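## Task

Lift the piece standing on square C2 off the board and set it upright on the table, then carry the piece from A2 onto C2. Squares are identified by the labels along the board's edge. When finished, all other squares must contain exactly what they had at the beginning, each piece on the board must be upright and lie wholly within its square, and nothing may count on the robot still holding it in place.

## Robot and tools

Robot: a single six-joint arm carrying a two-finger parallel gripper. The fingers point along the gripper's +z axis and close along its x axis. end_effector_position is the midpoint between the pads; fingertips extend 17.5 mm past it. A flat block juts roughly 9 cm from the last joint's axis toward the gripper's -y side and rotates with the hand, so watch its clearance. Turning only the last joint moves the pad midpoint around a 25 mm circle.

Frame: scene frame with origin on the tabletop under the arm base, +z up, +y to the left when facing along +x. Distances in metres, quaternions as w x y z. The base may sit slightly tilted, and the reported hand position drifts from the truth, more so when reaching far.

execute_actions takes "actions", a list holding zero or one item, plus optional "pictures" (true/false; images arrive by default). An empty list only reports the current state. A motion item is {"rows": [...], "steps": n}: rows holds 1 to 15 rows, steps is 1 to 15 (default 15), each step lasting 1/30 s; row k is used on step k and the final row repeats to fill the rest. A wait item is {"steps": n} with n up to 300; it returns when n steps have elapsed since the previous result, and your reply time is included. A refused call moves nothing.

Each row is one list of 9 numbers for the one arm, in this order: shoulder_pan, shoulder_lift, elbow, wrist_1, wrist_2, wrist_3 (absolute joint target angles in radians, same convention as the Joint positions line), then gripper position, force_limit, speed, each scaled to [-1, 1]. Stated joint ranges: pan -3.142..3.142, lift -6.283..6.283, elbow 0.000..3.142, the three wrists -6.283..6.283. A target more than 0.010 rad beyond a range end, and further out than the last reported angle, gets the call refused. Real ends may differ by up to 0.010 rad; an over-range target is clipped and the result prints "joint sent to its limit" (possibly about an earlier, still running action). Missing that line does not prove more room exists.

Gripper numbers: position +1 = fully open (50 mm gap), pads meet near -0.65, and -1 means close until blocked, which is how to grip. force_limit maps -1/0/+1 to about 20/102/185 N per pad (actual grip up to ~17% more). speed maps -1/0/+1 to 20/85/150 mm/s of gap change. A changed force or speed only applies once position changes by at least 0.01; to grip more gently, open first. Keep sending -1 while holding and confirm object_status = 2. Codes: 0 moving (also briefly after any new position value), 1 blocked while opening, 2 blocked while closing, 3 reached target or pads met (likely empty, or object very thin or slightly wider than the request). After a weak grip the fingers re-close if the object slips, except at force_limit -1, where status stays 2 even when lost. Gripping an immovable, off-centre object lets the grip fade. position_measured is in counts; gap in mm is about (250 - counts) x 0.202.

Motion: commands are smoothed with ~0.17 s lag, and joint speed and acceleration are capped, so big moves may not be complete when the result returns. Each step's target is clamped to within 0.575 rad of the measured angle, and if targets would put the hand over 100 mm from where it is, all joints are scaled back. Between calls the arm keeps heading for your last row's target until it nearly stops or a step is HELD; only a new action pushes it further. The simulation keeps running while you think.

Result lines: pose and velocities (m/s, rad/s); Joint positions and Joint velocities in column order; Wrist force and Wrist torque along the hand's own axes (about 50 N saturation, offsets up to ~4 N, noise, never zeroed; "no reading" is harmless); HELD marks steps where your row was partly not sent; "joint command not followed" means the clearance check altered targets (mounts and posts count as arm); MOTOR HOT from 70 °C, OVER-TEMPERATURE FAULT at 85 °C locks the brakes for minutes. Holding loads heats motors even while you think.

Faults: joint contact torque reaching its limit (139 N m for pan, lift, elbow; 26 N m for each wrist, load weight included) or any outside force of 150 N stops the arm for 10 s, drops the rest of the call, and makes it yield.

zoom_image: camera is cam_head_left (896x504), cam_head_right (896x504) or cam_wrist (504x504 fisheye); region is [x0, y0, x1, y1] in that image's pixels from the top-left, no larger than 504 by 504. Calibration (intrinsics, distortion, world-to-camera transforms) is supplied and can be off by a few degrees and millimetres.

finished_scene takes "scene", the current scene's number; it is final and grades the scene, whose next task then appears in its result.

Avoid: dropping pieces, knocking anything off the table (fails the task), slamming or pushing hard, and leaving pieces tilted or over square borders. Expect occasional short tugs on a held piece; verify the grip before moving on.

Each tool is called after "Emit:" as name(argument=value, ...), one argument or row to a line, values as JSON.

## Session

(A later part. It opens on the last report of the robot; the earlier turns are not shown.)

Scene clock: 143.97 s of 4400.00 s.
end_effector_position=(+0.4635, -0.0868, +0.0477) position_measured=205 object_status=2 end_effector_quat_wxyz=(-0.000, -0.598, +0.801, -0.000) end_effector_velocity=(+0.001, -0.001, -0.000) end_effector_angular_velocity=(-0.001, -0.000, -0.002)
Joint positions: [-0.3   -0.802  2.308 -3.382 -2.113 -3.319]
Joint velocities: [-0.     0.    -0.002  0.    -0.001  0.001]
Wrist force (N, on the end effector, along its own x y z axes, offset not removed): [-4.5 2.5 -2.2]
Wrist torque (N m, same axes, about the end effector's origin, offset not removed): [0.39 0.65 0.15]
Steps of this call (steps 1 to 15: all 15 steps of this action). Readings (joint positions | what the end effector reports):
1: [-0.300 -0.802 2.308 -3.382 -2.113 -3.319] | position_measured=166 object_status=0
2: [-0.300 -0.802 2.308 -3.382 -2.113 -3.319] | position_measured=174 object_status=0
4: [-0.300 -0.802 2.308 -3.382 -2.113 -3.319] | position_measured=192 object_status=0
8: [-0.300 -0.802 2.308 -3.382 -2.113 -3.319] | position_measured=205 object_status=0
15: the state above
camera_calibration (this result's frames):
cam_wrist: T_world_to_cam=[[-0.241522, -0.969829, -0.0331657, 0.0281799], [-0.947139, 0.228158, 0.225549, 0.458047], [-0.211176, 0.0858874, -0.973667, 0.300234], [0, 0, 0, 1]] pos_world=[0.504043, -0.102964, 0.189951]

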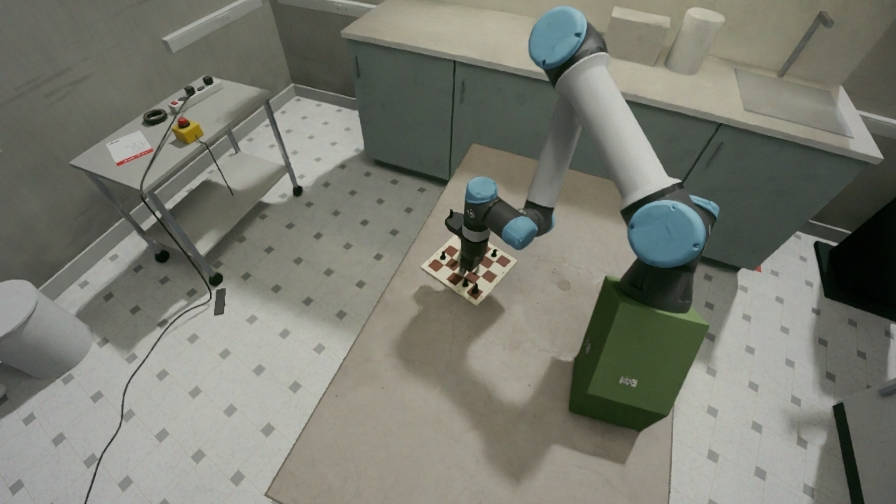

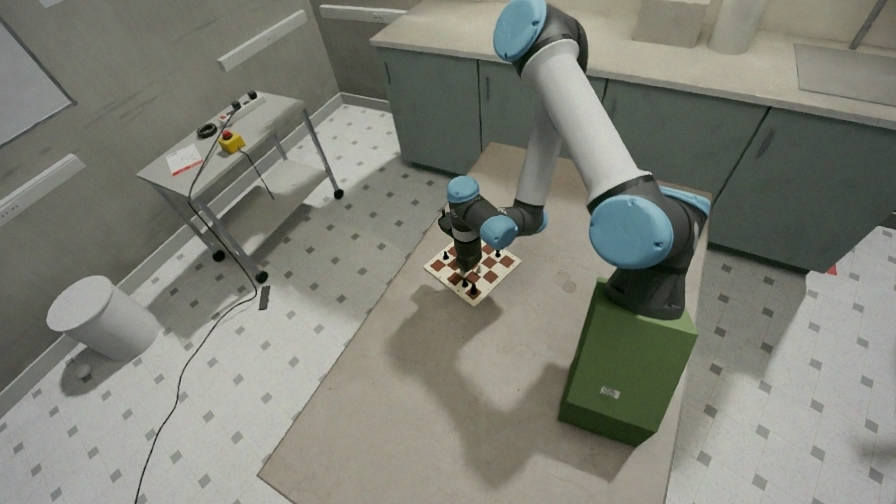

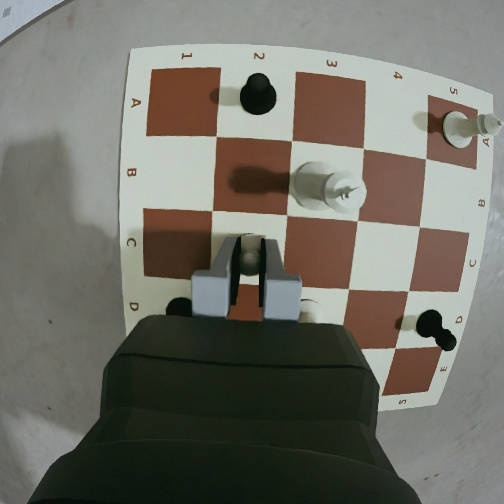

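Emit:
execute_actions(
  actions=[
    {"rows": [[-0.2991,-0.8038,2.3089,-3.3804,-2.1129,-3.318,-1,-0.6,-0.5],[-0.2965,-0.8096,2.3104,-3.3748,-2.1136,-3.3151,-1,-0.6,-0.5],[-0.2919,-0.8201,2.3133,-3.3644,-2.115,-3.3099,-1,-0.6,-0.5],[-0.2863,-0.8325,2.3166,-3.3523,-2.1167,-3.3036,-1,-0.6,-0.5],[-0.2812,-0.8427,2.3192,-3.3416,-2.1182,-3.2978,-1,-0.6,-0.5],[-0.2753,-0.846,2.3185,-3.3342,-2.1196,-3.2911,-1,-0.6,-0.5],[-0.2669,-0.8417,2.3138,-3.3285,-2.1215,-3.2813,-1,-0.6,-0.5],[-0.2539,-0.8321,2.3053,-3.3213,-2.1243,-3.2662,-1,-0.6,-0.5],[-0.2362,-0.819,2.2937,-3.3115,-2.1282,-3.2456,-1,-0.6,-0.5],[-0.2135,-0.8022,2.2788,-3.299,-2.1331,-3.2193,-1,-0.6,-0.5],[-0.1878,-0.7832,2.2619,-3.2847,-2.1387,-3.1894,-1,-0.6,-0.5],[-0.1604,-0.763,2.244,-3.2696,-2.1446,-3.1575,-1,-0.6,-0.5],[-0.133,-0.7428,2.226,-3.2545,-2.1505,-3.1256,-1,-0.6,-0.5],[-0.1073,-0.7238,2.2091,-3.2402,-2.1561,-3.0957,-1,-0.6,-0.5],[-0.0846,-0.707,2.1942,-3.2277,-2.161,-3.0694,-1,-0.6,-0.5]], "steps": 15},
  ],
  pictures=false,
)

Emit:
execute_actions(
  actions=[
    {"rows": [[-0.0669,-0.6939,2.1826,-3.2179,-2.1649,-3.0488,-1,-0.6,-0.5],[-0.0539,-0.6843,2.1741,-3.2107,-2.1677,-3.0337,-1,-0.6,-0.5],[-0.0465,-0.6778,2.1688,-3.2072,-2.1693,-3.0251,-1,-0.6,-0.5],[-0.0447,-0.6721,2.1656,-3.2087,-2.1698,-3.0231,-1,-0.6,-0.5],[-0.0472,-0.6657,2.1635,-3.2147,-2.1695,-3.0261,-1,-0.6,-0.5],[-0.0511,-0.6575,2.161,-3.223,-2.1689,-3.0307,-1,-0.6,-0.5],[-0.055,-0.6494,2.1586,-3.2313,-2.1683,-3.0354,-1,-0.6,-0.5],[-0.0583,-0.6425,2.1565,-3.2384,-2.1678,-3.0394,-1,-0.6,-0.5],[-0.0606,-0.6376,2.155,-3.2434,-2.1675,-3.0422,-1,-0.6,-0.5],[-0.0618,-0.6352,2.1543,-3.2459,-2.1673,-3.0436,-1,-0.6,-0.5]], "steps": 15},
  ],
  pictures=false,
)

Emit:
execute_actions(
  actions=[
    {"steps": 5},
  ],
)

Scene clock: 164.17 s of 4400.00 s.
end_effector_position=(+0.4852, -0.0329, +0.0616) position_measured=205 object_status=2 end_effector_quat_wxyz=(-0.000, -0.599, +0.801, +0.002) end_effector_velocity=(+0.117, +0.352, -0.005) end_effector_angular_velocity=(+0.005, -0.001, +0.010)
Joint positions: [-0.169 -0.767  2.248 -3.273 -2.144 -3.168]
Joint velocities: [ 0.7    0.508 -0.46   0.394 -0.149  0.803]
Wrist force (N, on the end effector, along its own x y z axes, offset not removed): [0.2 0.5 -0.9]
Wrist torque (N m, same axes, about the end effector's origin, offset not removed): [0.11 -0.13 0.09]
Steps of this call (steps 1 to 15: the robot went on to your last target; steps 16 to 90: nothing new was sent; then 16.70 s passed at rest; steps 91 to 105: all 15 steps of this action). Readings (joint positions | what the end effector reports):
91: [-0.300 -0.802 2.309 -3.382 -2.113 -3.319] | position_measured=205 object_status=2
92: [-0.299 -0.803 2.309 -3.381 -2.113 -3.318] | position_measured=205 object_status=2
94: [-0.297 -0.809 2.310 -3.375 -2.114 -3.315] | position_measured=205 object_status=2
98: [-0.280 -0.833 2.315 -3.346 -2.118 -3.297] | position_measured=205 object_status=2
105: the state above

Scene clock: 164.67 s of 4400.00 s.
end_effector_position=(+0.5012, +0.0321, +0.0468) position_measured=205 object_status=2 end_effector_quat_wxyz=(-0.000, -0.598, +0.801, -0.000) end_effector_velocity=(+0.002, +0.004, -0.011) end_effector_angular_velocity=(+0.003, -0.002, -0.002)
Joint positions: [-0.061 -0.638  2.155 -3.244 -2.168 -3.043]
Joint velocities: [-0.008  0.032 -0.014 -0.025  0.004 -0.009]
Wrist force (N, on the end effector, along its own x y z axes, offset not removed): [-2.4 -0.1 -0.4]
Wrist torque (N m, same axes, about the end effector's origin, offset not removed): [-0.06 0.29 0.06]
Steps of this call (steps 1 to 15: all 15 steps of this action). Readings (joint positions | what the end effector reports):
1: [-0.145 -0.750 2.232 -3.260 -2.149 -3.141] | position_measured=205 object_status=2
2: [-0.122 -0.733 2.218 -3.247 -2.154 -3.115] | position_measured=205 object_status=2
4: [-0.085 -0.706 2.193 -3.227 -2.161 -3.071] | position_measured=205 object_status=2
8: [-0.058 -0.669 2.168 -3.222 -2.167 -3.038] | position_measured=205 object_status=2
15: the state above

Scene clock: 164.83 s of 4400.00 s.
end_effector_position=(+0.5012, +0.0324, +0.0460) position_measured=205 object_status=2 end_effector_quat_wxyz=(-0.000, -0.598, +0.801, -0.000) end_effector_velocity=(+0.000, +0.000, -0.001) end_effector_angular_velocity=(-0.003, -0.000, +0.000)
Joint positions: [-0.062 -0.636  2.154 -3.246 -2.167 -3.044]
Joint velocities: [ 0.     0.005 -0.002 -0.003 -0.003 -0.   ]
Wrist force (N, on the end effector, along its own x y z axes, offset not removed): [-3.3 1.1 -1.0]
Wrist torque (N m, same axes, about the end effector's origin, offset not removed): [0.09 0.46 0.15]
Steps of this call (steps 1 to 5: the robot went on to your last target). Readings (joint positions | what the end effector reports):
1: [-0.061 -0.637 2.155 -3.244 -2.167 -3.043] | position_measured=205 object_status=2
2: [-0.061 -0.636 2.155 -3.245 -2.167 -3.043] | position_measured=205 object_status=2
4: [-0.062 -0.636 2.155 -3.245 -2.167 -3.043] | position_measured=205 object_status=2
5: the state above
camera_calibration (this result's frames):
cam_wrist: T_world_to_cam=[[-0.241503, -0.969829, -0.0332905, 0.15285], [-0.947184, 0.228127, 0.225391, 0.466964], [-0.210996, 0.0859648, -0.9737, 0.296166], [0, 0, 0, 1]] pos_world=[0.541704, 0.0162518, 0.188216]

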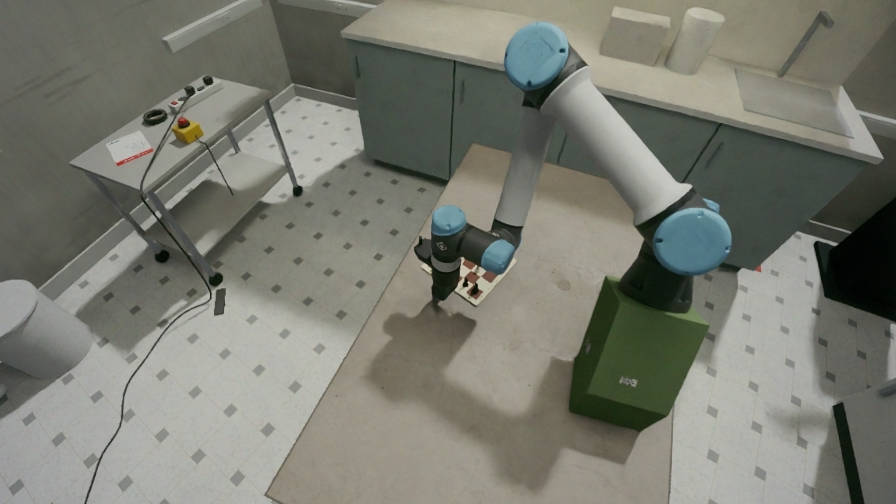

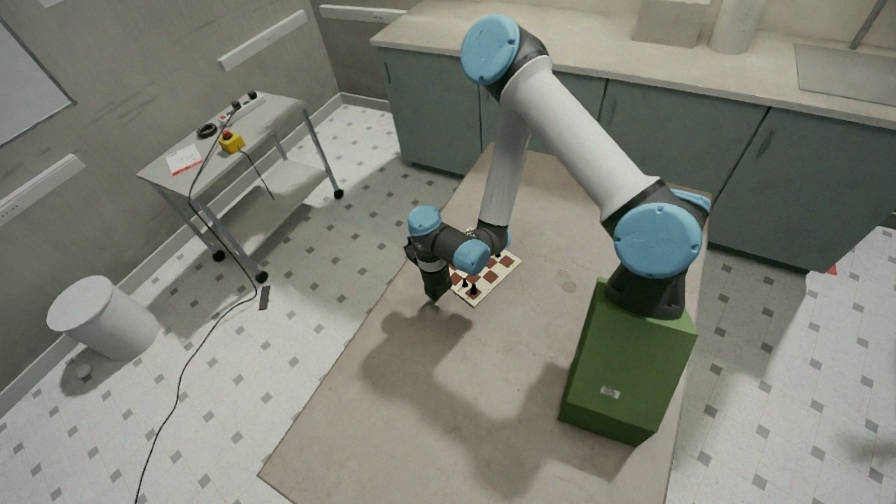

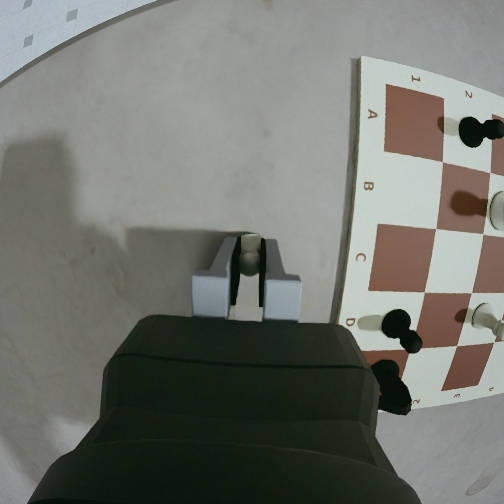

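Emit:
zoom_image(
  camera="cam_wrist",
  region=[330, 45, 504, 219],
)

Emit:
zoom_image(
  camera="cam_wrist",
  region=[190, 200, 310, 320],
)

Emit:
zoom_image(
  camera="cam_head_left",
  region=[410, 260, 490, 320],
)

Region (330, 45, 504, 219) of cam_wrist's 504x504 image, scaled by 2.897, with more detail than that image has.

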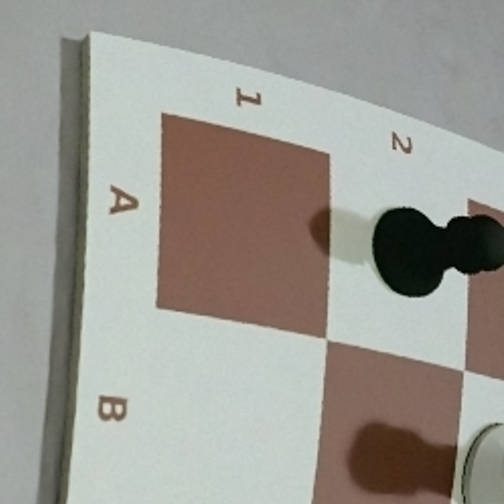

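Region (190, 200, 310, 320) of cam_wrist's 504x504 image, scaled by 4.200, with more detail than that image has.

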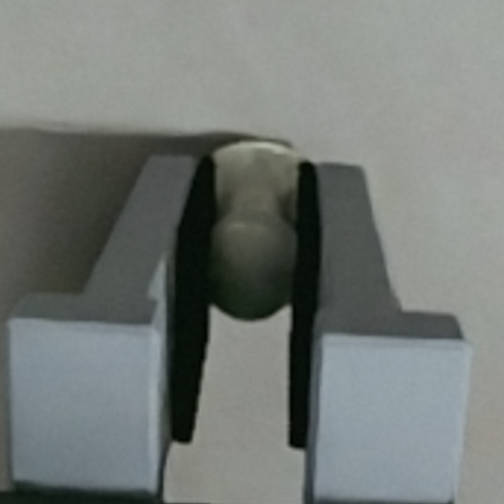

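Region (410, 260, 490, 320) of cam_head_left's 896x504 image, scaled by 6.300, with more detail than that image has; it fills the top 378 rows of this view, and the rest is white.

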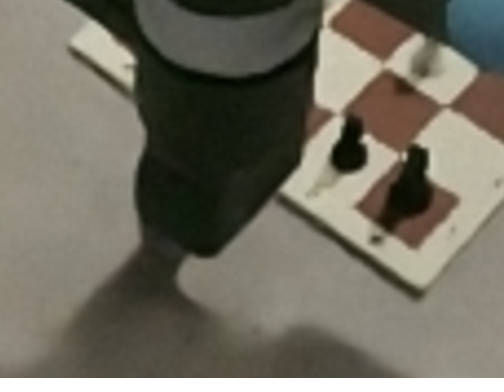

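Emit:
execute_actions(
  actions=[
    {"rows": [[-0.0628,-0.6332,2.1537,-3.248,-2.1672,-3.0448,-1,-0.6,-0.5],[-0.0644,-0.6299,2.1527,-3.2514,-2.1669,-3.0467,-1,-0.6,-0.5],[-0.0657,-0.6271,2.1519,-3.2542,-2.1667,-3.0483,-1,-0.6,-0.5]], "steps": 10},
  ],
  pictures=false,
)

Emit:
execute_actions(
  actions=[
    {"rows": [[-0.0669,-0.6245,2.1511,-3.2568,-2.1665,-3.0497,-1,-0.6,-0.5]], "steps": 8},
  ],
  pictures=false,
)

Scene clock: 172.93 s of 4400.00 s.
end_effector_position=(+0.5011, +0.0325, +0.0428) position_measured=205 object_status=2 end_effector_quat_wxyz=(-0.000, -0.598, +0.801, -0.000) end_effector_velocity=(-0.001, -0.000, -0.003) end_effector_angular_velocity=(-0.001, +0.002, +0.001)
Joint positions: [-0.065 -0.628  2.152 -3.254 -2.167 -3.048]
Joint velocities: [-0.003  0.006 -0.    -0.005 -0.001 -0.004]
Wrist force (N, on the end effector, along its own x y z axes, offset not removed): [-4.3 3.1 0.3]
Wrist torque (N m, same axes, about the end effector's origin, offset not removed): [0.55 0.64 0.13]
Steps of this call (steps 1 to 15: the robot went on to your last target; steps 16 to 90: nothing new was sent; then 4.77 s passed at rest; steps 91 to 100: all 10 steps of this action). Readings (joint positions | what the end effector reports):
91: [-0.062 -0.635 2.154 -3.246 -2.167 -3.044] | position_measured=205 object_status=2
92: [-0.062 -0.635 2.154 -3.247 -2.167 -3.044] | position_measured=205 object_status=2
94: [-0.064 -0.632 2.153 -3.250 -2.167 -3.046] | position_measured=205 object_status=2
98: [-0.065 -0.628 2.152 -3.253 -2.167 -3.048] | position_measured=205 object_status=2
100: the state above

Scene clock: 173.20 s of 4400.00 s.
end_effector_position=(+0.5010, +0.0325, +0.0417) position_measured=205 object_status=2 end_effector_quat_wxyz=(-0.000, -0.598, +0.801, -0.000) end_effector_velocity=(+0.000, -0.001, -0.001) end_effector_angular_velocity=(-0.001, -0.000, -0.001)
Joint positions: [-0.067 -0.625  2.151 -3.257 -2.167 -3.05 ]
Joint velocities: [-0.001  0.002 -0.001 -0.002 -0.001 -0.001]
Wrist force (N, on the end effector, along its own x y z axes, offset not removed): [-3.2 1.4 -1.7]
Wrist torque (N m, same axes, about the end effector's origin, offset not removed): [0.31 0.62 0.13]
Steps of this call (steps 1 to 8: all 8 steps of this action). Readings (joint positions | what the end effector reports):
1: [-0.066 -0.627 2.152 -3.254 -2.167 -3.048] | position_measured=205 object_status=2
2: [-0.066 -0.627 2.152 -3.255 -2.167 -3.049] | position_measured=205 object_status=2
4: [-0.066 -0.626 2.151 -3.256 -2.167 -3.049] | position_measured=205 object_status=2
8: the state above

Emit:
execute_actions(
  actions=[
    {"rows": [[-0.0681,-0.622,2.1503,-3.2594,-2.1663,-3.0512,-1,-0.6,-0.5]], "steps": 8},
  ],
  pictures=false,
)

Emit:
execute_actions(
  actions=[
    {"rows": [[-0.0693,-0.6194,2.1496,-3.262,-2.1661,-3.0526,-1,-0.6,-0.5]], "steps": 8},
  ],
  pictures=false,
)

Scene clock: 179.40 s of 4400.00 s.
end_effector_position=(+0.5011, +0.0325, +0.0408) position_measured=205 object_status=2 end_effector_quat_wxyz=(-0.000, -0.598, +0.801, -0.000) end_effector_velocity=(+0.002, -0.001, -0.000) end_effector_angular_velocity=(-0.001, -0.002, -0.002)
Joint positions: [-0.068 -0.622  2.15  -3.259 -2.166 -3.051]
Joint velocities: [-0.002  0.001 -0.003 -0.002 -0.    -0.002]
Wrist force (N, on the end effector, along its own x y z axes, offset not removed): [1.9 15.0 -50.0]
Wrist torque (N m, same axes, about the end effector's origin, offset not removed): [0.58 -0.01 -0.03]
Steps of this call (steps 1 to 15: the robot went on to your last target; steps 16 to 90: nothing new was sent; then 2.93 s passed at rest; steps 91 to 98: all 8 steps of this action). Readings (joint positions | what the end effector reports):
91: [-0.067 -0.624 2.151 -3.257 -2.166 -3.050] | position_measured=205 object_status=2
92: [-0.067 -0.624 2.151 -3.257 -2.166 -3.050] | position_measured=205 object_status=2
94: [-0.068 -0.623 2.151 -3.259 -2.166 -3.051] | position_measured=205 object_status=2
98: the state above

Scene clock: 179.67 s of 4400.00 s.
end_effector_position=(+0.5010, +0.0325, +0.0398) position_measured=205 object_status=2 end_effector_quat_wxyz=(-0.000, -0.598, +0.801, -0.000) end_effector_velocity=(-0.000, -0.000, -0.002) end_effector_angular_velocity=(+0.001, +0.001, -0.001)
Joint positions: [-0.069 -0.62   2.15  -3.262 -2.166 -3.052]
Joint velocities: [-0.002  0.003 -0.001 -0.002  0.001 -0.001]
Wrist force (N, on the end effector, along its own x y z axes, offset not removed): [2.7 16.2 -50.0]
Wrist torque (N m, same axes, about the end effector's origin, offset not removed): [0.99 0.04 0.04]
Steps of this call (steps 1 to 8: all 8 steps of this action). Readings (joint positions | what the end effector reports):
1: [-0.068 -0.622 2.150 -3.259 -2.166 -3.051] | position_measured=205 object_status=2
2: [-0.068 -0.622 2.150 -3.260 -2.166 -3.052] | position_measured=205 object_status=2
4: [-0.069 -0.621 2.150 -3.261 -2.166 -3.052] | position_measured=205 object_status=2
8: the state above

Emit:
execute_actions(
  actions=[
    {"rows": [[-0.0672,-0.624,2.1509,-3.2573,-2.1665,-3.05,-1,-0.6,-0.5],[-0.0672,-0.624,2.1509,-3.2573,-2.1665,-3.05,-1,-0.6,-0.5],[-0.0672,-0.624,2.1509,-3.2573,-2.1665,-3.05,-1,-0.6,-0.5],[-0.0672,-0.624,2.1509,-3.2573,-2.1665,-3.05,-1,-0.6,-0.5],[-0.0672,-0.624,2.1509,-3.2573,-2.1665,-3.05,0.45,-0.6,0],[-0.0672,-0.624,2.1509,-3.2573,-2.1665,-3.05,0.45,-0.6,0],[-0.0672,-0.624,2.1509,-3.2573,-2.1665,-3.05,0.45,-0.6,0],[-0.0672,-0.624,2.1509,-3.2573,-2.1665,-3.05,0.45,-0.6,0],[-0.0672,-0.624,2.1509,-3.2573,-2.1665,-3.05,0.45,-0.6,0],[-0.0658,-0.627,2.1518,-3.2543,-2.1667,-3.0483,0.45,-0.6,0],[-0.0586,-0.6418,2.1563,-3.2391,-2.1678,-3.0398,0.45,-0.6,0],[-0.0468,-0.6664,2.1637,-3.2139,-2.1696,-3.0256,0.45,-0.6,0],[-0.035,-0.691,2.171,-3.1887,-2.1713,-3.0114,0.45,-0.6,0],[-0.0278,-0.7058,2.1755,-3.1735,-2.1724,-3.0029,0.45,-0.6,0],[-0.0264,-0.7088,2.1764,-3.1705,-2.1726,-3.0012,0.45,-0.6,0]], "steps": 15},
  ],
  pictures=false,
)

Emit:
execute_actions(
  actions=[
    {"steps": 8},
  ],
)

Scene clock: 188.60 s of 4400.00 s.
end_effector_position=(+0.5011, +0.0328, +0.0584) position_measured=85 object_status=0 end_effector_quat_wxyz=(-0.000, -0.598, +0.801, -0.000) end_effector_velocity=(+0.004, -0.004, +0.169) end_effector_angular_velocity=(-0.002, -0.008, -0.001)
Joint positions: [-0.046 -0.667  2.164 -3.214 -2.17  -3.025]
Joint velocities: [ 0.202 -0.431  0.124  0.433 -0.029  0.237]
Wrist force (N, on the end effector, along its own x y z axes, offset not removed): [-3.8 0.5 -0.8]
Wrist torque (N m, same axes, about the end effector's origin, offset not removed): [0.12 0.47 0.10]
Steps of this call (steps 1 to 15: the robot went on to your last target; steps 16 to 90: nothing new was sent; then 5.43 s passed at rest; steps 91 to 105: all 15 steps of this action). Readings (joint positions | what the end effector reports):
91: [-0.069 -0.619 2.150 -3.262 -2.166 -3.053] | position_measured=205 object_status=2
92: [-0.069 -0.620 2.150 -3.261 -2.166 -3.052] | position_measured=205 object_status=2
94: [-0.068 -0.622 2.150 -3.259 -2.166 -3.051] | position_measured=205 object_status=2
98: [-0.068 -0.623 2.151 -3.257 -2.166 -3.050] | position_measured=153 object_status=0
105: the state above

Scene clock: 188.87 s of 4400.00 s.
end_effector_position=(+0.5010, +0.0325, +0.0741) position_measured=85 object_status=3 end_effector_quat_wxyz=(-0.000, -0.598, +0.801, -0.000) end_effector_velocity=(-0.000, +0.000, +0.008) end_effector_angular_velocity=(+0.000, -0.000, -0.001)
Joint positions: [-0.027 -0.707  2.176 -3.172 -2.172 -3.002]
Joint velocities: [ 0.011 -0.021  0.006  0.022 -0.001  0.014]
Wrist force (N, on the end effector, along its own x y z axes, offset not removed): [-2.2 1.8 -2.7]
Wrist torque (N m, same axes, about the end effector's origin, offset not removed): [0.23 0.36 0.02]
Steps of this call (steps 1 to 8: the robot went on to your last target). Readings (joint positions | what the end effector reports):
1: [-0.040 -0.680 2.168 -3.200 -2.171 -3.017] | position_measured=85 object_status=0
2: [-0.036 -0.689 2.171 -3.191 -2.171 -3.012] | position_measured=85 object_status=0
4: [-0.031 -0.700 2.174 -3.180 -2.172 -3.006] | position_measured=85 object_status=0
8: the state above
camera_calibration (this result's frames):
cam_wrist: T_world_to_cam=[[-0.241494, -0.969838, -0.0330849, 0.15374], [-0.947169, 0.228159, 0.22542, 0.460355], [-0.211073, 0.0857746, -0.9737, 0.323558], [0, 0, 0, 1]] pos_world=[0.541456, 0.0163151, 0.216362]

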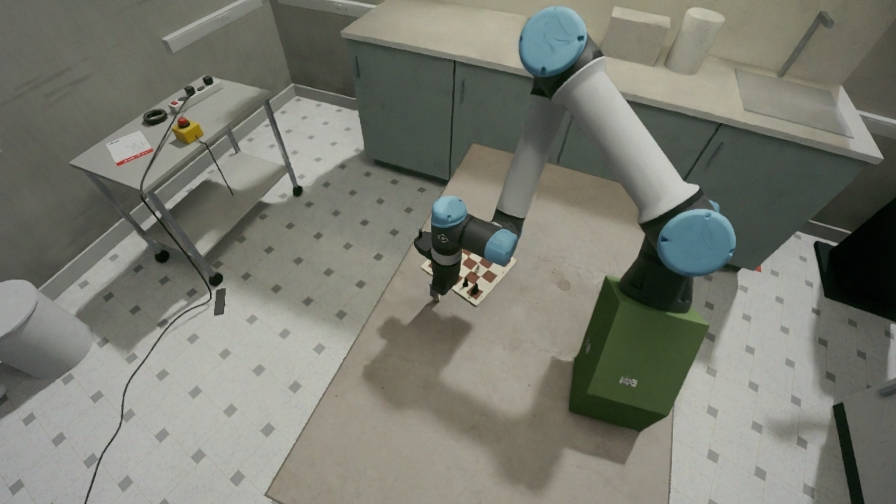

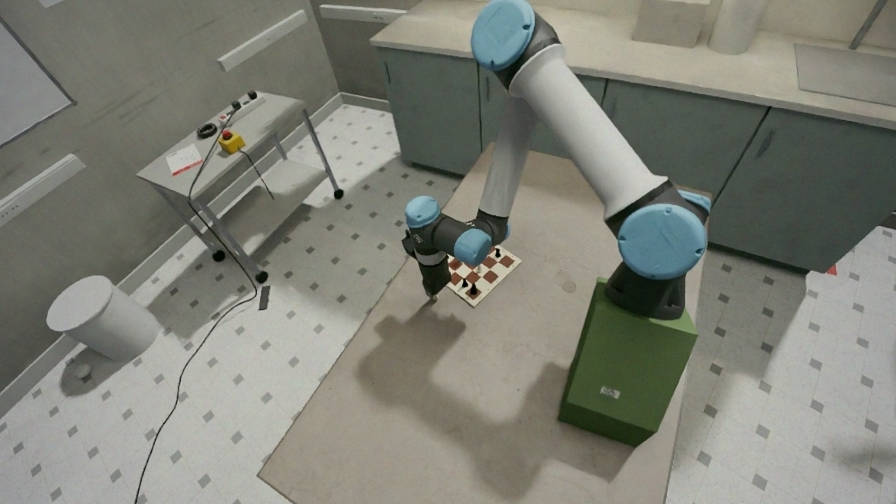

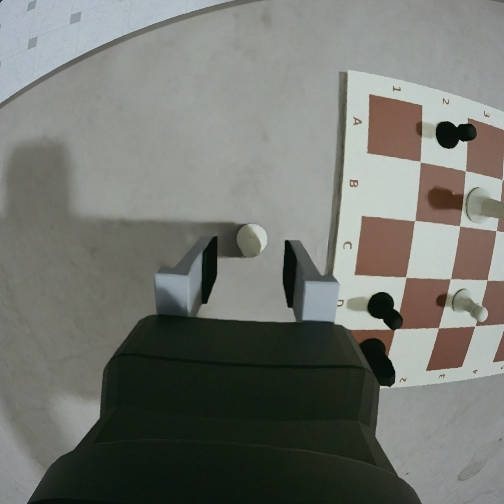

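Emit:
execute_actions(
  actions=[
    {"rows": [[-0.027,-0.7093,2.1762,-3.1703,-2.1725,-3.0019,0.45,-0.6,0],[-0.0305,-0.712,2.1752,-3.1688,-2.1718,-3.0061,0.45,-0.6,0],[-0.039,-0.7186,2.1727,-3.1652,-2.17,-3.016,0.45,-0.6,0],[-0.053,-0.7293,2.1686,-3.1593,-2.1672,-3.0324,0.45,-0.6,0],[-0.0722,-0.7441,2.1629,-3.1512,-2.1633,-3.0549,0.45,-0.6,0],[-0.0955,-0.7622,2.1561,-3.1413,-2.1586,-3.0822,0.45,-0.6,0],[-0.1219,-0.7825,2.1483,-3.1302,-2.1532,-3.1131,0.45,-0.6,0],[-0.149,-0.8034,2.1404,-3.1188,-2.1478,-3.1448,0.45,-0.6,0],[-0.1754,-0.8237,2.1326,-3.1077,-2.1424,-3.1757,0.45,-0.6,0],[-0.1987,-0.8418,2.1258,-3.0978,-2.1377,-3.203,0.45,-0.6,0],[-0.2179,-0.8566,2.1201,-3.0897,-2.1338,-3.2255,0.45,-0.6,0],[-0.2319,-0.8673,2.116,-3.0838,-2.131,-3.2419,0.45,-0.6,0],[-0.2404,-0.8739,2.1135,-3.0802,-2.1292,-3.2518,0.45,-0.6,0],[-0.2439,-0.8766,2.1125,-3.0788,-2.1285,-3.256,0.45,-0.6,0],[-0.2445,-0.8771,2.1123,-3.0785,-2.1284,-3.2567,0.45,-0.6,0]], "steps": 15},
  ],
  pictures=false,
)

Emit:
execute_actions(
  actions=[
    {"rows": [[-0.2445,-0.8771,2.1123,-3.0785,-2.1284,-3.2567,0.45,-0.6,0],[-0.2467,-0.8721,2.111,-3.0835,-2.1278,-3.2592,0.45,-0.6,0],[-0.2497,-0.8655,2.1092,-3.09,-2.1269,-3.2626,0.45,-0.6,0],[-0.2519,-0.8605,2.1078,-3.095,-2.1263,-3.2651,0.45,-0.6,0]], "steps": 12},
  ],
)

Emit:
zoom_image(
  camera="cam_wrist",
  region=[190, 180, 320, 310],
)

Scene clock: 206.03 s of 4400.00 s.
end_effector_position=(+0.5401, -0.0884, +0.0748) position_measured=85 object_status=3 end_effector_quat_wxyz=(+0.000, -0.598, +0.802, +0.001) end_effector_velocity=(+0.041, -0.240, +0.001) end_effector_angular_velocity=(-0.021, +0.001, +0.006)
Joint positions: [-0.214 -0.854  2.121 -3.091 -2.134 -3.22 ]
Joint velocities: [-0.349 -0.264 -0.096  0.139  0.067 -0.41 ]
Wrist force (N, on the end effector, along its own x y z axes, offset not removed): [-0.5 -0.6 0.3]
Wrist torque (N m, same axes, about the end effector's origin, offset not removed): [0.09 0.18 -0.06]
Steps of this call (steps 1 to 30: the robot went on to your last target; steps 31 to 100: nothing new was sent; then 13.33 s passed at rest; steps 101 to 115: all 15 steps of this action). Readings (joint positions | what the end effector reports):
101: [-0.026 -0.709 2.176 -3.170 -2.173 -3.001] | position_measured=85 object_status=3
102: [-0.027 -0.709 2.176 -3.170 -2.173 -3.001] | position_measured=85 object_status=3
104: [-0.031 -0.712 2.176 -3.168 -2.172 -3.006] | position_measured=85 object_status=3
108: [-0.076 -0.748 2.161 -3.149 -2.162 -3.058] | position_measured=85 object_status=3
115: the state above

Scene clock: 206.43 s of 4400.00 s.
end_effector_position=(+0.5433, -0.1095, +0.0683) position_measured=85 object_status=3 end_effector_quat_wxyz=(-0.000, -0.598, +0.801, -0.000) end_effector_velocity=(-0.000, -0.001, -0.004) end_effector_angular_velocity=(+0.001, +0.001, +0.001)
Joint positions: [-0.251 -0.861  2.108 -3.095 -2.126 -3.265]
Joint velocities: [-0.006  0.006 -0.002 -0.006  0.002 -0.007]
Wrist force (N, on the end effector, along its own x y z axes, offset not removed): [-2.5 -0.1 -0.1]
Wrist torque (N m, same axes, about the end effector's origin, offset not removed): [-0.06 0.30 0.06]
Steps of this call (steps 1 to 12: all 12 steps of this action). Readings (joint positions | what the end effector reports):
1: [-0.224 -0.861 2.118 -3.087 -2.132 -3.232] | position_measured=85 object_status=3
2: [-0.231 -0.866 2.116 -3.084 -2.131 -3.240] | position_measured=85 object_status=3
4: [-0.240 -0.868 2.113 -3.085 -2.129 -3.251] | position_measured=85 object_status=3
8: [-0.249 -0.863 2.109 -3.092 -2.127 -3.262] | position_measured=85 object_status=3
12: the state above
camera_calibration (this result's frames):
cam_wrist: T_world_to_cam=[[-0.241488, -0.969833, -0.0332873, 0.026163], [-0.947175, 0.228109, 0.225446, 0.53417], [-0.211052, 0.0859716, -0.973687, 0.338981], [0, 0, 0, 1]] pos_world=[0.583813, -0.125618, 0.210506]

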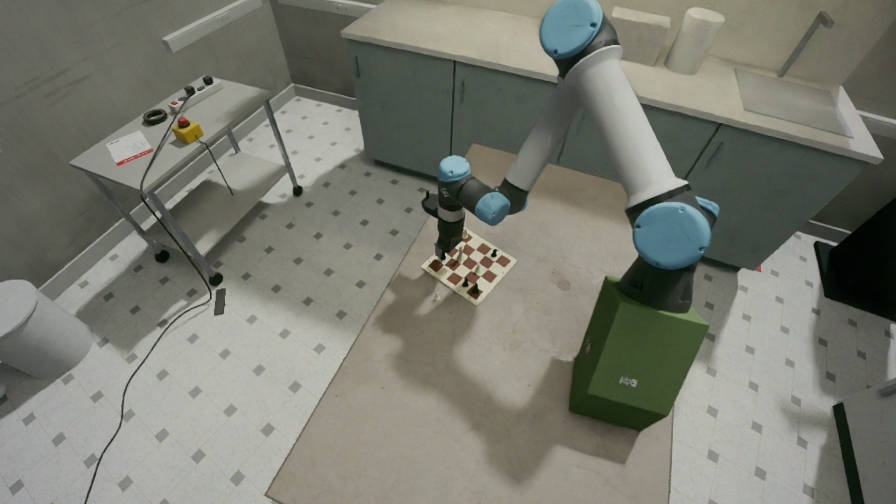

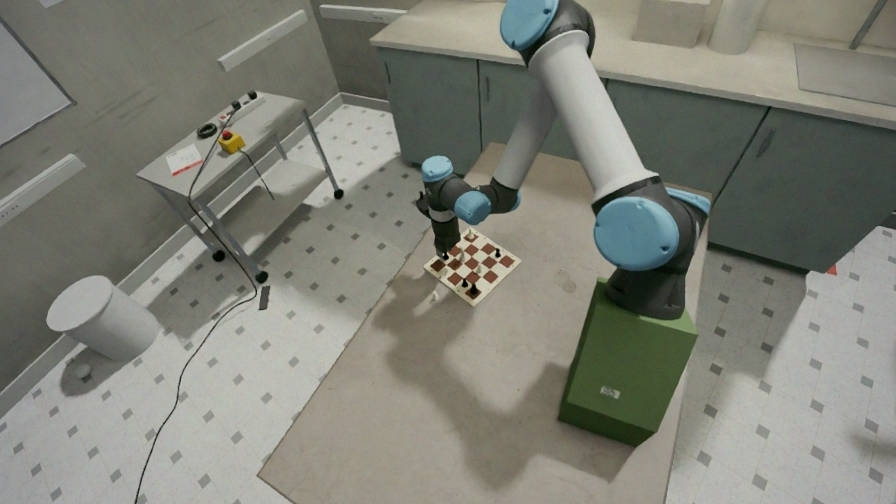

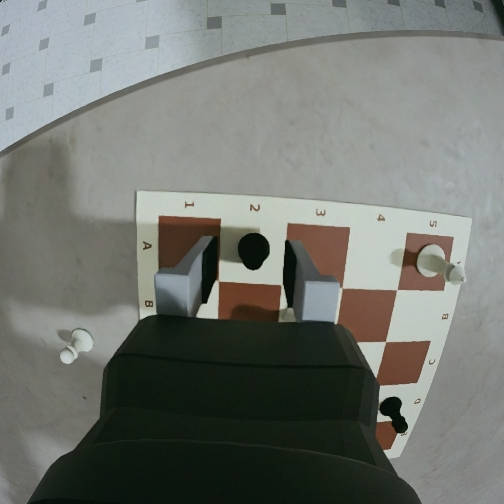

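Region (190, 180, 320, 310) of cam_wrist's 504x504 image, scaled by 3.877, with more detail than that image has.

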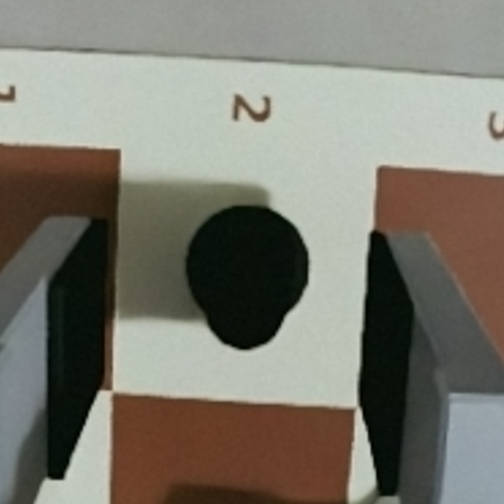

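Emit:
execute_actions(
  actions=[
    {"rows": [[-0.2527,-0.859,2.1077,-3.0969,-2.1261,-3.266,0.45,-0.6,0],[-0.2566,-0.8514,2.1073,-3.1064,-2.125,-3.2704,0.45,-0.6,0],[-0.263,-0.8388,2.1067,-3.1223,-2.1233,-3.2777,0.45,-0.6,0],[-0.2694,-0.8261,2.106,-3.1381,-2.1215,-3.2849,0.1,-0.6,0],[-0.2733,-0.8185,2.1056,-3.1476,-2.1204,-3.2893,0.1,-0.6,0],[-0.2741,-0.817,2.1055,-3.1495,-2.1202,-3.2902,0.1,-0.6,0]], "steps": 12},
  ],
  pictures=false,
)

Emit:
execute_actions(
  actions=[
    {"rows": [[-0.2741,-0.817,2.1055,-3.1495,-2.1202,-3.2902,-1,-0.6,-0.5]], "steps": 15},
  ],
)

Emit:
zoom_image(
  camera="cam_wrist",
  region=[180, 180, 330, 330],
)

Scene clock: 223.20 s of 4400.00 s.
end_effector_position=(+0.5398, -0.1093, +0.0498) position_measured=138 object_status=0 end_effector_quat_wxyz=(-0.000, -0.598, +0.801, -0.000) end_effector_velocity=(-0.002, -0.001, -0.010) end_effector_angular_velocity=(-0.003, -0.000, -0.002)
Joint positions: [-0.273 -0.819  2.106 -3.147 -2.12  -3.289]
Joint velocities: [-0.013  0.023 -0.002 -0.03   0.001 -0.013]
Wrist force (N, on the end effector, along its own x y z axes, offset not removed): [-3.7 0.9 0.1]
Wrist torque (N m, same axes, about the end effector's origin, offset not removed): [0.21 0.52 -0.03]
Steps of this call (steps 1 to 15: the robot went on to your last target; steps 16 to 90: nothing new was sent; then 13.37 s passed at rest; steps 91 to 102: all 12 steps of this action). Readings (joint positions | what the end effector reports):
91: [-0.252 -0.860 2.108 -3.095 -2.126 -3.265] | position_measured=85 object_status=3
92: [-0.252 -0.860 2.108 -3.096 -2.126 -3.266] | position_measured=85 object_status=3
94: [-0.256 -0.853 2.107 -3.105 -2.125 -3.270] | position_measured=94 object_status=0
98: [-0.269 -0.827 2.106 -3.137 -2.122 -3.285] | position_measured=138 object_status=0
102: the state above

Scene clock: 223.70 s of 4400.00 s.
end_effector_position=(+0.5396, -0.1093, +0.0490) position_measured=206 object_status=2 end_effector_quat_wxyz=(-0.000, -0.598, +0.801, -0.000) end_effector_velocity=(-0.001, +0.001, -0.000) end_effector_angular_velocity=(+0.003, +0.001, +0.002)
Joint positions: [-0.274 -0.817  2.105 -3.149 -2.12  -3.29 ]
Joint velocities: [-0.     0.     0.002 -0.     0.002 -0.001]
Wrist force (N, on the end effector, along its own x y z axes, offset not removed): [-2.9 2.1 -2.8]
Wrist torque (N m, same axes, about the end effector's origin, offset not removed): [0.36 0.27 0.07]
Steps of this call (steps 1 to 15: all 15 steps of this action). Readings (joint positions | what the end effector reports):
1: [-0.273 -0.818 2.106 -3.148 -2.120 -3.289] | position_measured=144 object_status=0
2: [-0.274 -0.818 2.106 -3.148 -2.120 -3.290] | position_measured=152 object_status=0
4: [-0.274 -0.817 2.106 -3.149 -2.120 -3.290] | position_measured=170 object_status=0
8: [-0.274 -0.817 2.106 -3.149 -2.120 -3.290] | position_measured=204 object_status=0
15: the state above
camera_calibration (this result's frames):
cam_wrist: T_world_to_cam=[[-0.241474, -0.969841, -0.0331414, 0.0247317], [-0.947181, 0.22813, 0.225399, 0.534951], [-0.211041, 0.085819, -0.973703, 0.31938], [0, 0, 0, 1]] pos_world=[0.58007, -0.125461, 0.191224]

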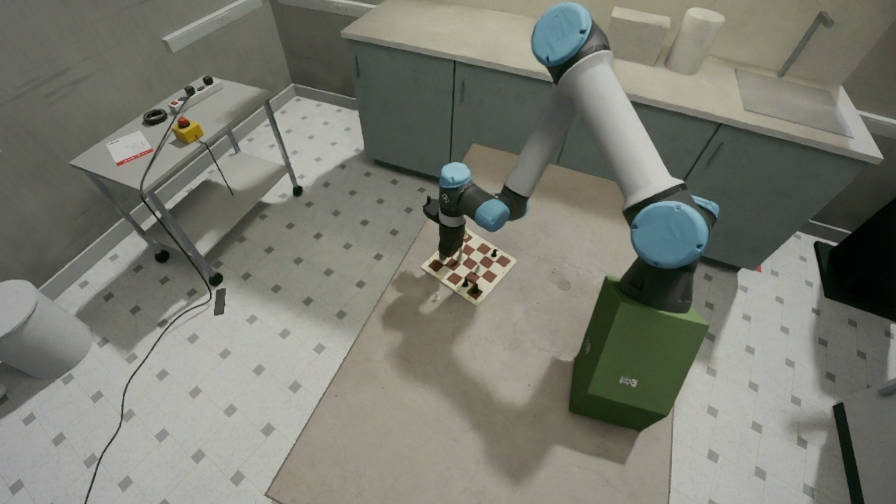

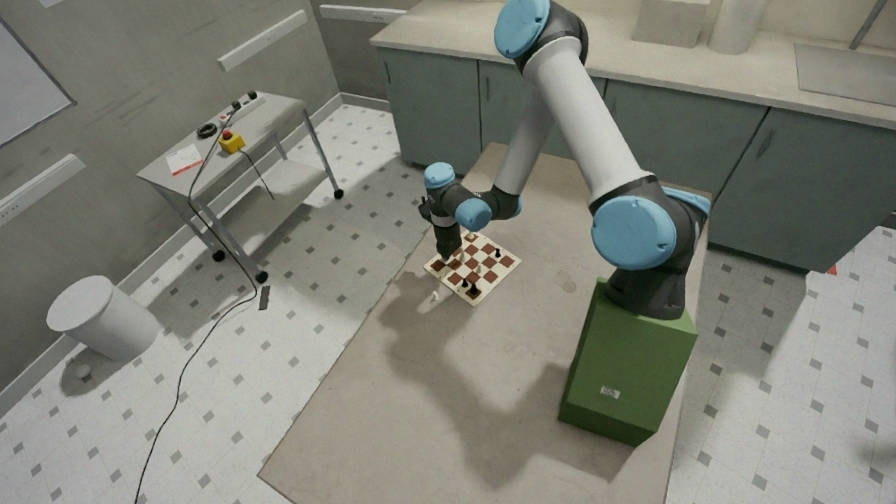

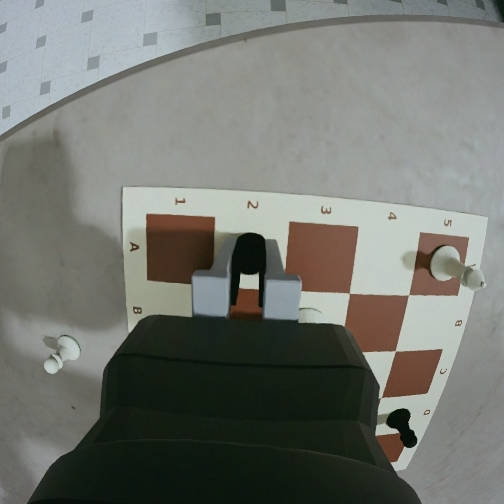

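Region (180, 180, 330, 330) of cam_wrist's 504x504 image, scaled by 3.360, with more detail than that image has.

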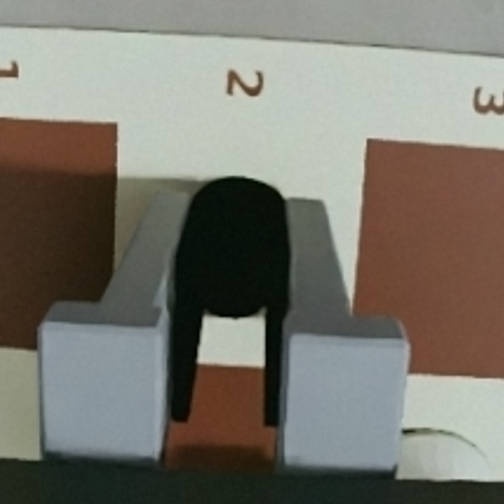

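Emit:
execute_actions(
  actions=[
    {"rows": [[-0.2737,-0.818,2.1058,-3.1485,-2.1203,-3.2897,-1,-0.6,-0.5],[-0.2712,-0.8234,2.1072,-3.1431,-2.121,-3.287,-1,-0.6,-0.5],[-0.2665,-0.834,2.1101,-3.1326,-2.1223,-3.2817,-1,-0.6,-0.5],[-0.2604,-0.8479,2.1139,-3.1189,-2.124,-3.2747,-1,-0.6,-0.5],[-0.2542,-0.8618,2.1177,-3.1051,-2.1257,-3.2677,-1,-0.6,-0.5],[-0.2495,-0.8724,2.1206,-3.0946,-2.127,-3.2624,-1,-0.6,-0.5],[-0.2471,-0.8778,2.123,-3.0903,-2.1277,-3.2598,-1,-0.6,-0.5],[-0.2471,-0.8787,2.1295,-3.0958,-2.1277,-3.2597,-1,-0.6,-0.5],[-0.248,-0.8785,2.1437,-3.1107,-2.1275,-3.2608,-1,-0.6,-0.5],[-0.2495,-0.8782,2.1654,-3.1336,-2.1271,-3.2624,-1,-0.6,-0.5],[-0.2514,-0.8778,2.1936,-3.1632,-2.1267,-3.2644,-1,-0.6,-0.5],[-0.2535,-0.8774,2.225,-3.1963,-2.1262,-3.2668,-1,-0.6,-0.5],[-0.2555,-0.877,2.2564,-3.2293,-2.1256,-3.2691,-1,-0.6,-0.5],[-0.2574,-0.8766,2.2846,-3.2589,-2.1252,-3.2711,-1,-0.6,-0.5],[-0.2589,-0.8763,2.3063,-3.2818,-2.1248,-3.2727,-1,-0.6,-0.5]], "steps": 15},
  ],
  pictures=false,
)

Emit:
execute_actions(
  actions=[
    {"rows": [[-0.2598,-0.8761,2.3205,-3.2967,-2.1246,-3.2738,-1,-0.6,-0.5],[-0.2606,-0.8752,2.3265,-3.304,-2.1244,-3.2746,-1,-0.6,-0.5],[-0.2627,-0.8706,2.3263,-3.3097,-2.1238,-3.277,-1,-0.6,-0.5],[-0.2669,-0.8613,2.3238,-3.319,-2.1225,-3.2817,-1,-0.6,-0.5],[-0.2728,-0.8481,2.3203,-3.3323,-2.1207,-3.2885,-1,-0.6,-0.5],[-0.2791,-0.8341,2.3166,-3.3462,-2.1189,-3.2955,-1,-0.6,-0.5],[-0.285,-0.8209,2.3131,-3.3595,-2.1171,-3.3023,-1,-0.6,-0.5],[-0.2892,-0.8116,2.3106,-3.3688,-2.1158,-3.307,-1,-0.6,-0.5],[-0.2912,-0.807,2.3094,-3.3734,-2.1152,-3.3093,-1,-0.6,-0.5],[-0.2916,-0.8062,2.3092,-3.3742,-2.1151,-3.3097,-1,-0.6,-0.5]], "steps": 15},
  ],
  pictures=false,
)

Emit:
execute_actions(
  actions=[
    {"steps": 8},
  ],
)

Scene clock: 240.23 s of 4400.00 s.
end_effector_position=(+0.5047, -0.0968, +0.0721) position_measured=206 object_status=2 end_effector_quat_wxyz=(-0.001, -0.598, +0.801, +0.000) end_effector_velocity=(-0.274, +0.093, +0.004) end_effector_angular_velocity=(+0.004, +0.006, +0.004)
Joint positions: [-0.254 -0.876  2.217 -3.19  -2.126 -3.267]
Joint velocities: [-0.042 -0.007  0.748 -0.757  0.013 -0.047]
Wrist force (N, on the end effector, along its own x y z axes, offset not removed): [-2.4 0.8 -1.3]
Wrist torque (N m, same axes, about the end effector's origin, offset not removed): [0.23 0.18 0.10]
Steps of this call (steps 1 to 15: the robot went on to your last target; steps 16 to 90: nothing new was sent; then 13.03 s passed at rest; steps 91 to 105: all 15 steps of this action). Readings (joint positions | what the end effector reports):
91: [-0.274 -0.817 2.105 -3.150 -2.120 -3.290] | position_measured=206 object_status=2
92: [-0.274 -0.817 2.105 -3.149 -2.120 -3.290] | position_measured=206 object_status=2
94: [-0.271 -0.823 2.107 -3.144 -2.121 -3.287] | position_measured=206 object_status=2
98: [-0.256 -0.857 2.117 -3.111 -2.125 -3.270] | position_measured=206 object_status=2
105: the state above

Scene clock: 240.73 s of 4400.00 s.
end_effector_position=(+0.4642, -0.0845, +0.0513) position_measured=206 object_status=2 end_effector_quat_wxyz=(-0.000, -0.598, +0.801, -0.000) end_effector_velocity=(-0.001, -0.001, -0.012) end_effector_angular_velocity=(-0.002, -0.001, -0.002)
Joint positions: [-0.29  -0.809  2.31  -3.371 -2.116 -3.308]
Joint velocities: [-0.016  0.035 -0.007 -0.04   0.004 -0.018]
Wrist force (N, on the end effector, along its own x y z axes, offset not removed): [-1.1 1.1 2.6]
Wrist torque (N m, same axes, about the end effector's origin, offset not removed): [0.19 0.12 -0.11]
Steps of this call (steps 1 to 15: all 15 steps of this action). Readings (joint positions | what the end effector reports):
1: [-0.255 -0.876 2.243 -3.215 -2.126 -3.269] | position_measured=206 object_status=2
2: [-0.257 -0.876 2.266 -3.239 -2.125 -3.270] | position_measured=206 object_status=2
4: [-0.259 -0.874 2.298 -3.275 -2.125 -3.273] | position_measured=206 object_status=2
8: [-0.274 -0.847 2.314 -3.328 -2.120 -3.289] | position_measured=206 object_status=2
15: the state above

Scene clock: 241.00 s of 4400.00 s.
end_effector_position=(+0.4641, -0.0844, +0.0504) position_measured=206 object_status=2 end_effector_quat_wxyz=(-0.000, -0.598, +0.801, -0.000) end_effector_velocity=(-0.001, -0.000, -0.001) end_effector_angular_velocity=(+0.000, +0.001, -0.001)
Joint positions: [-0.292 -0.806  2.309 -3.374 -2.115 -3.31 ]
Joint velocities: [-0.002  0.002  0.    -0.002  0.     0.   ]
Wrist force (N, on the end effector, along its own x y z axes, offset not removed): [-1.6 0.9 -0.1]
Wrist torque (N m, same axes, about the end effector's origin, offset not removed): [0.09 0.15 0.01]
Steps of this call (steps 1 to 8: the robot went on to your last target). Readings (joint positions | what the end effector reports):
1: [-0.291 -0.808 2.310 -3.372 -2.115 -3.309] | position_measured=206 object_status=2
2: [-0.291 -0.808 2.309 -3.373 -2.115 -3.309] | position_measured=206 object_status=2
4: [-0.291 -0.807 2.309 -3.374 -2.115 -3.309] | position_measured=206 object_status=2
8: the state above
camera_calibration (this result's frames):
cam_wrist: T_world_to_cam=[[-0.241578, -0.969815, -0.0331453, 0.0307272], [-0.947159, 0.228231, 0.225389, 0.457444], [-0.211021, 0.0858429, -0.973705, 0.302656], [0, 0, 0, 1]] pos_world=[0.504562, -0.100584, 0.192613]

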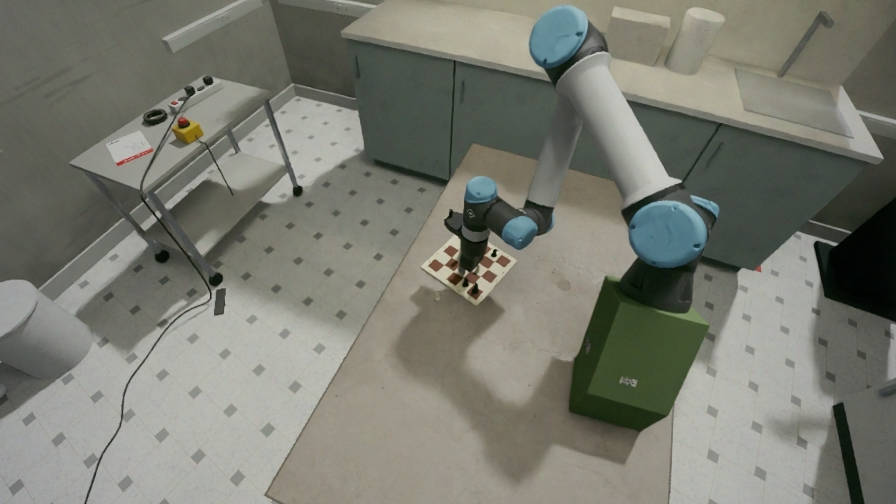

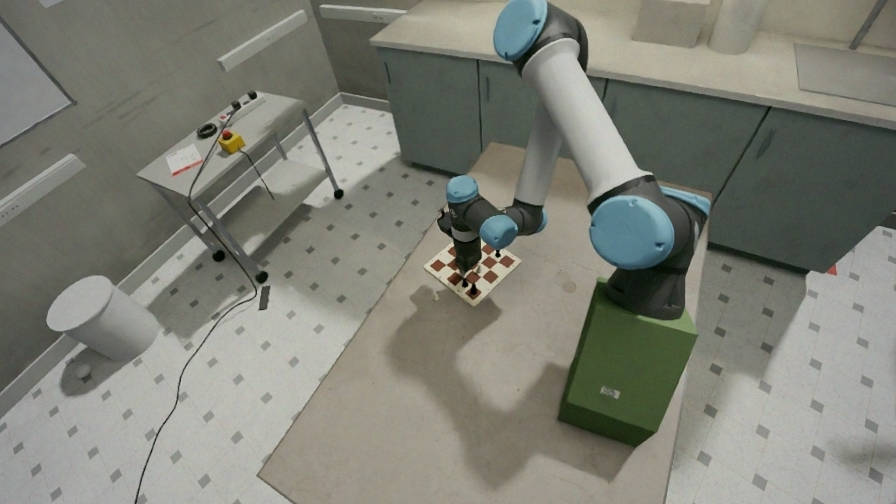

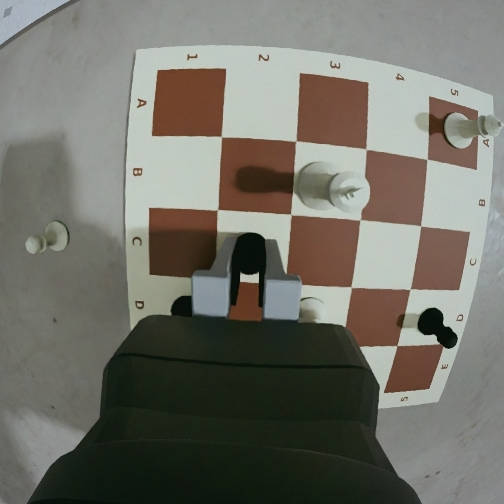

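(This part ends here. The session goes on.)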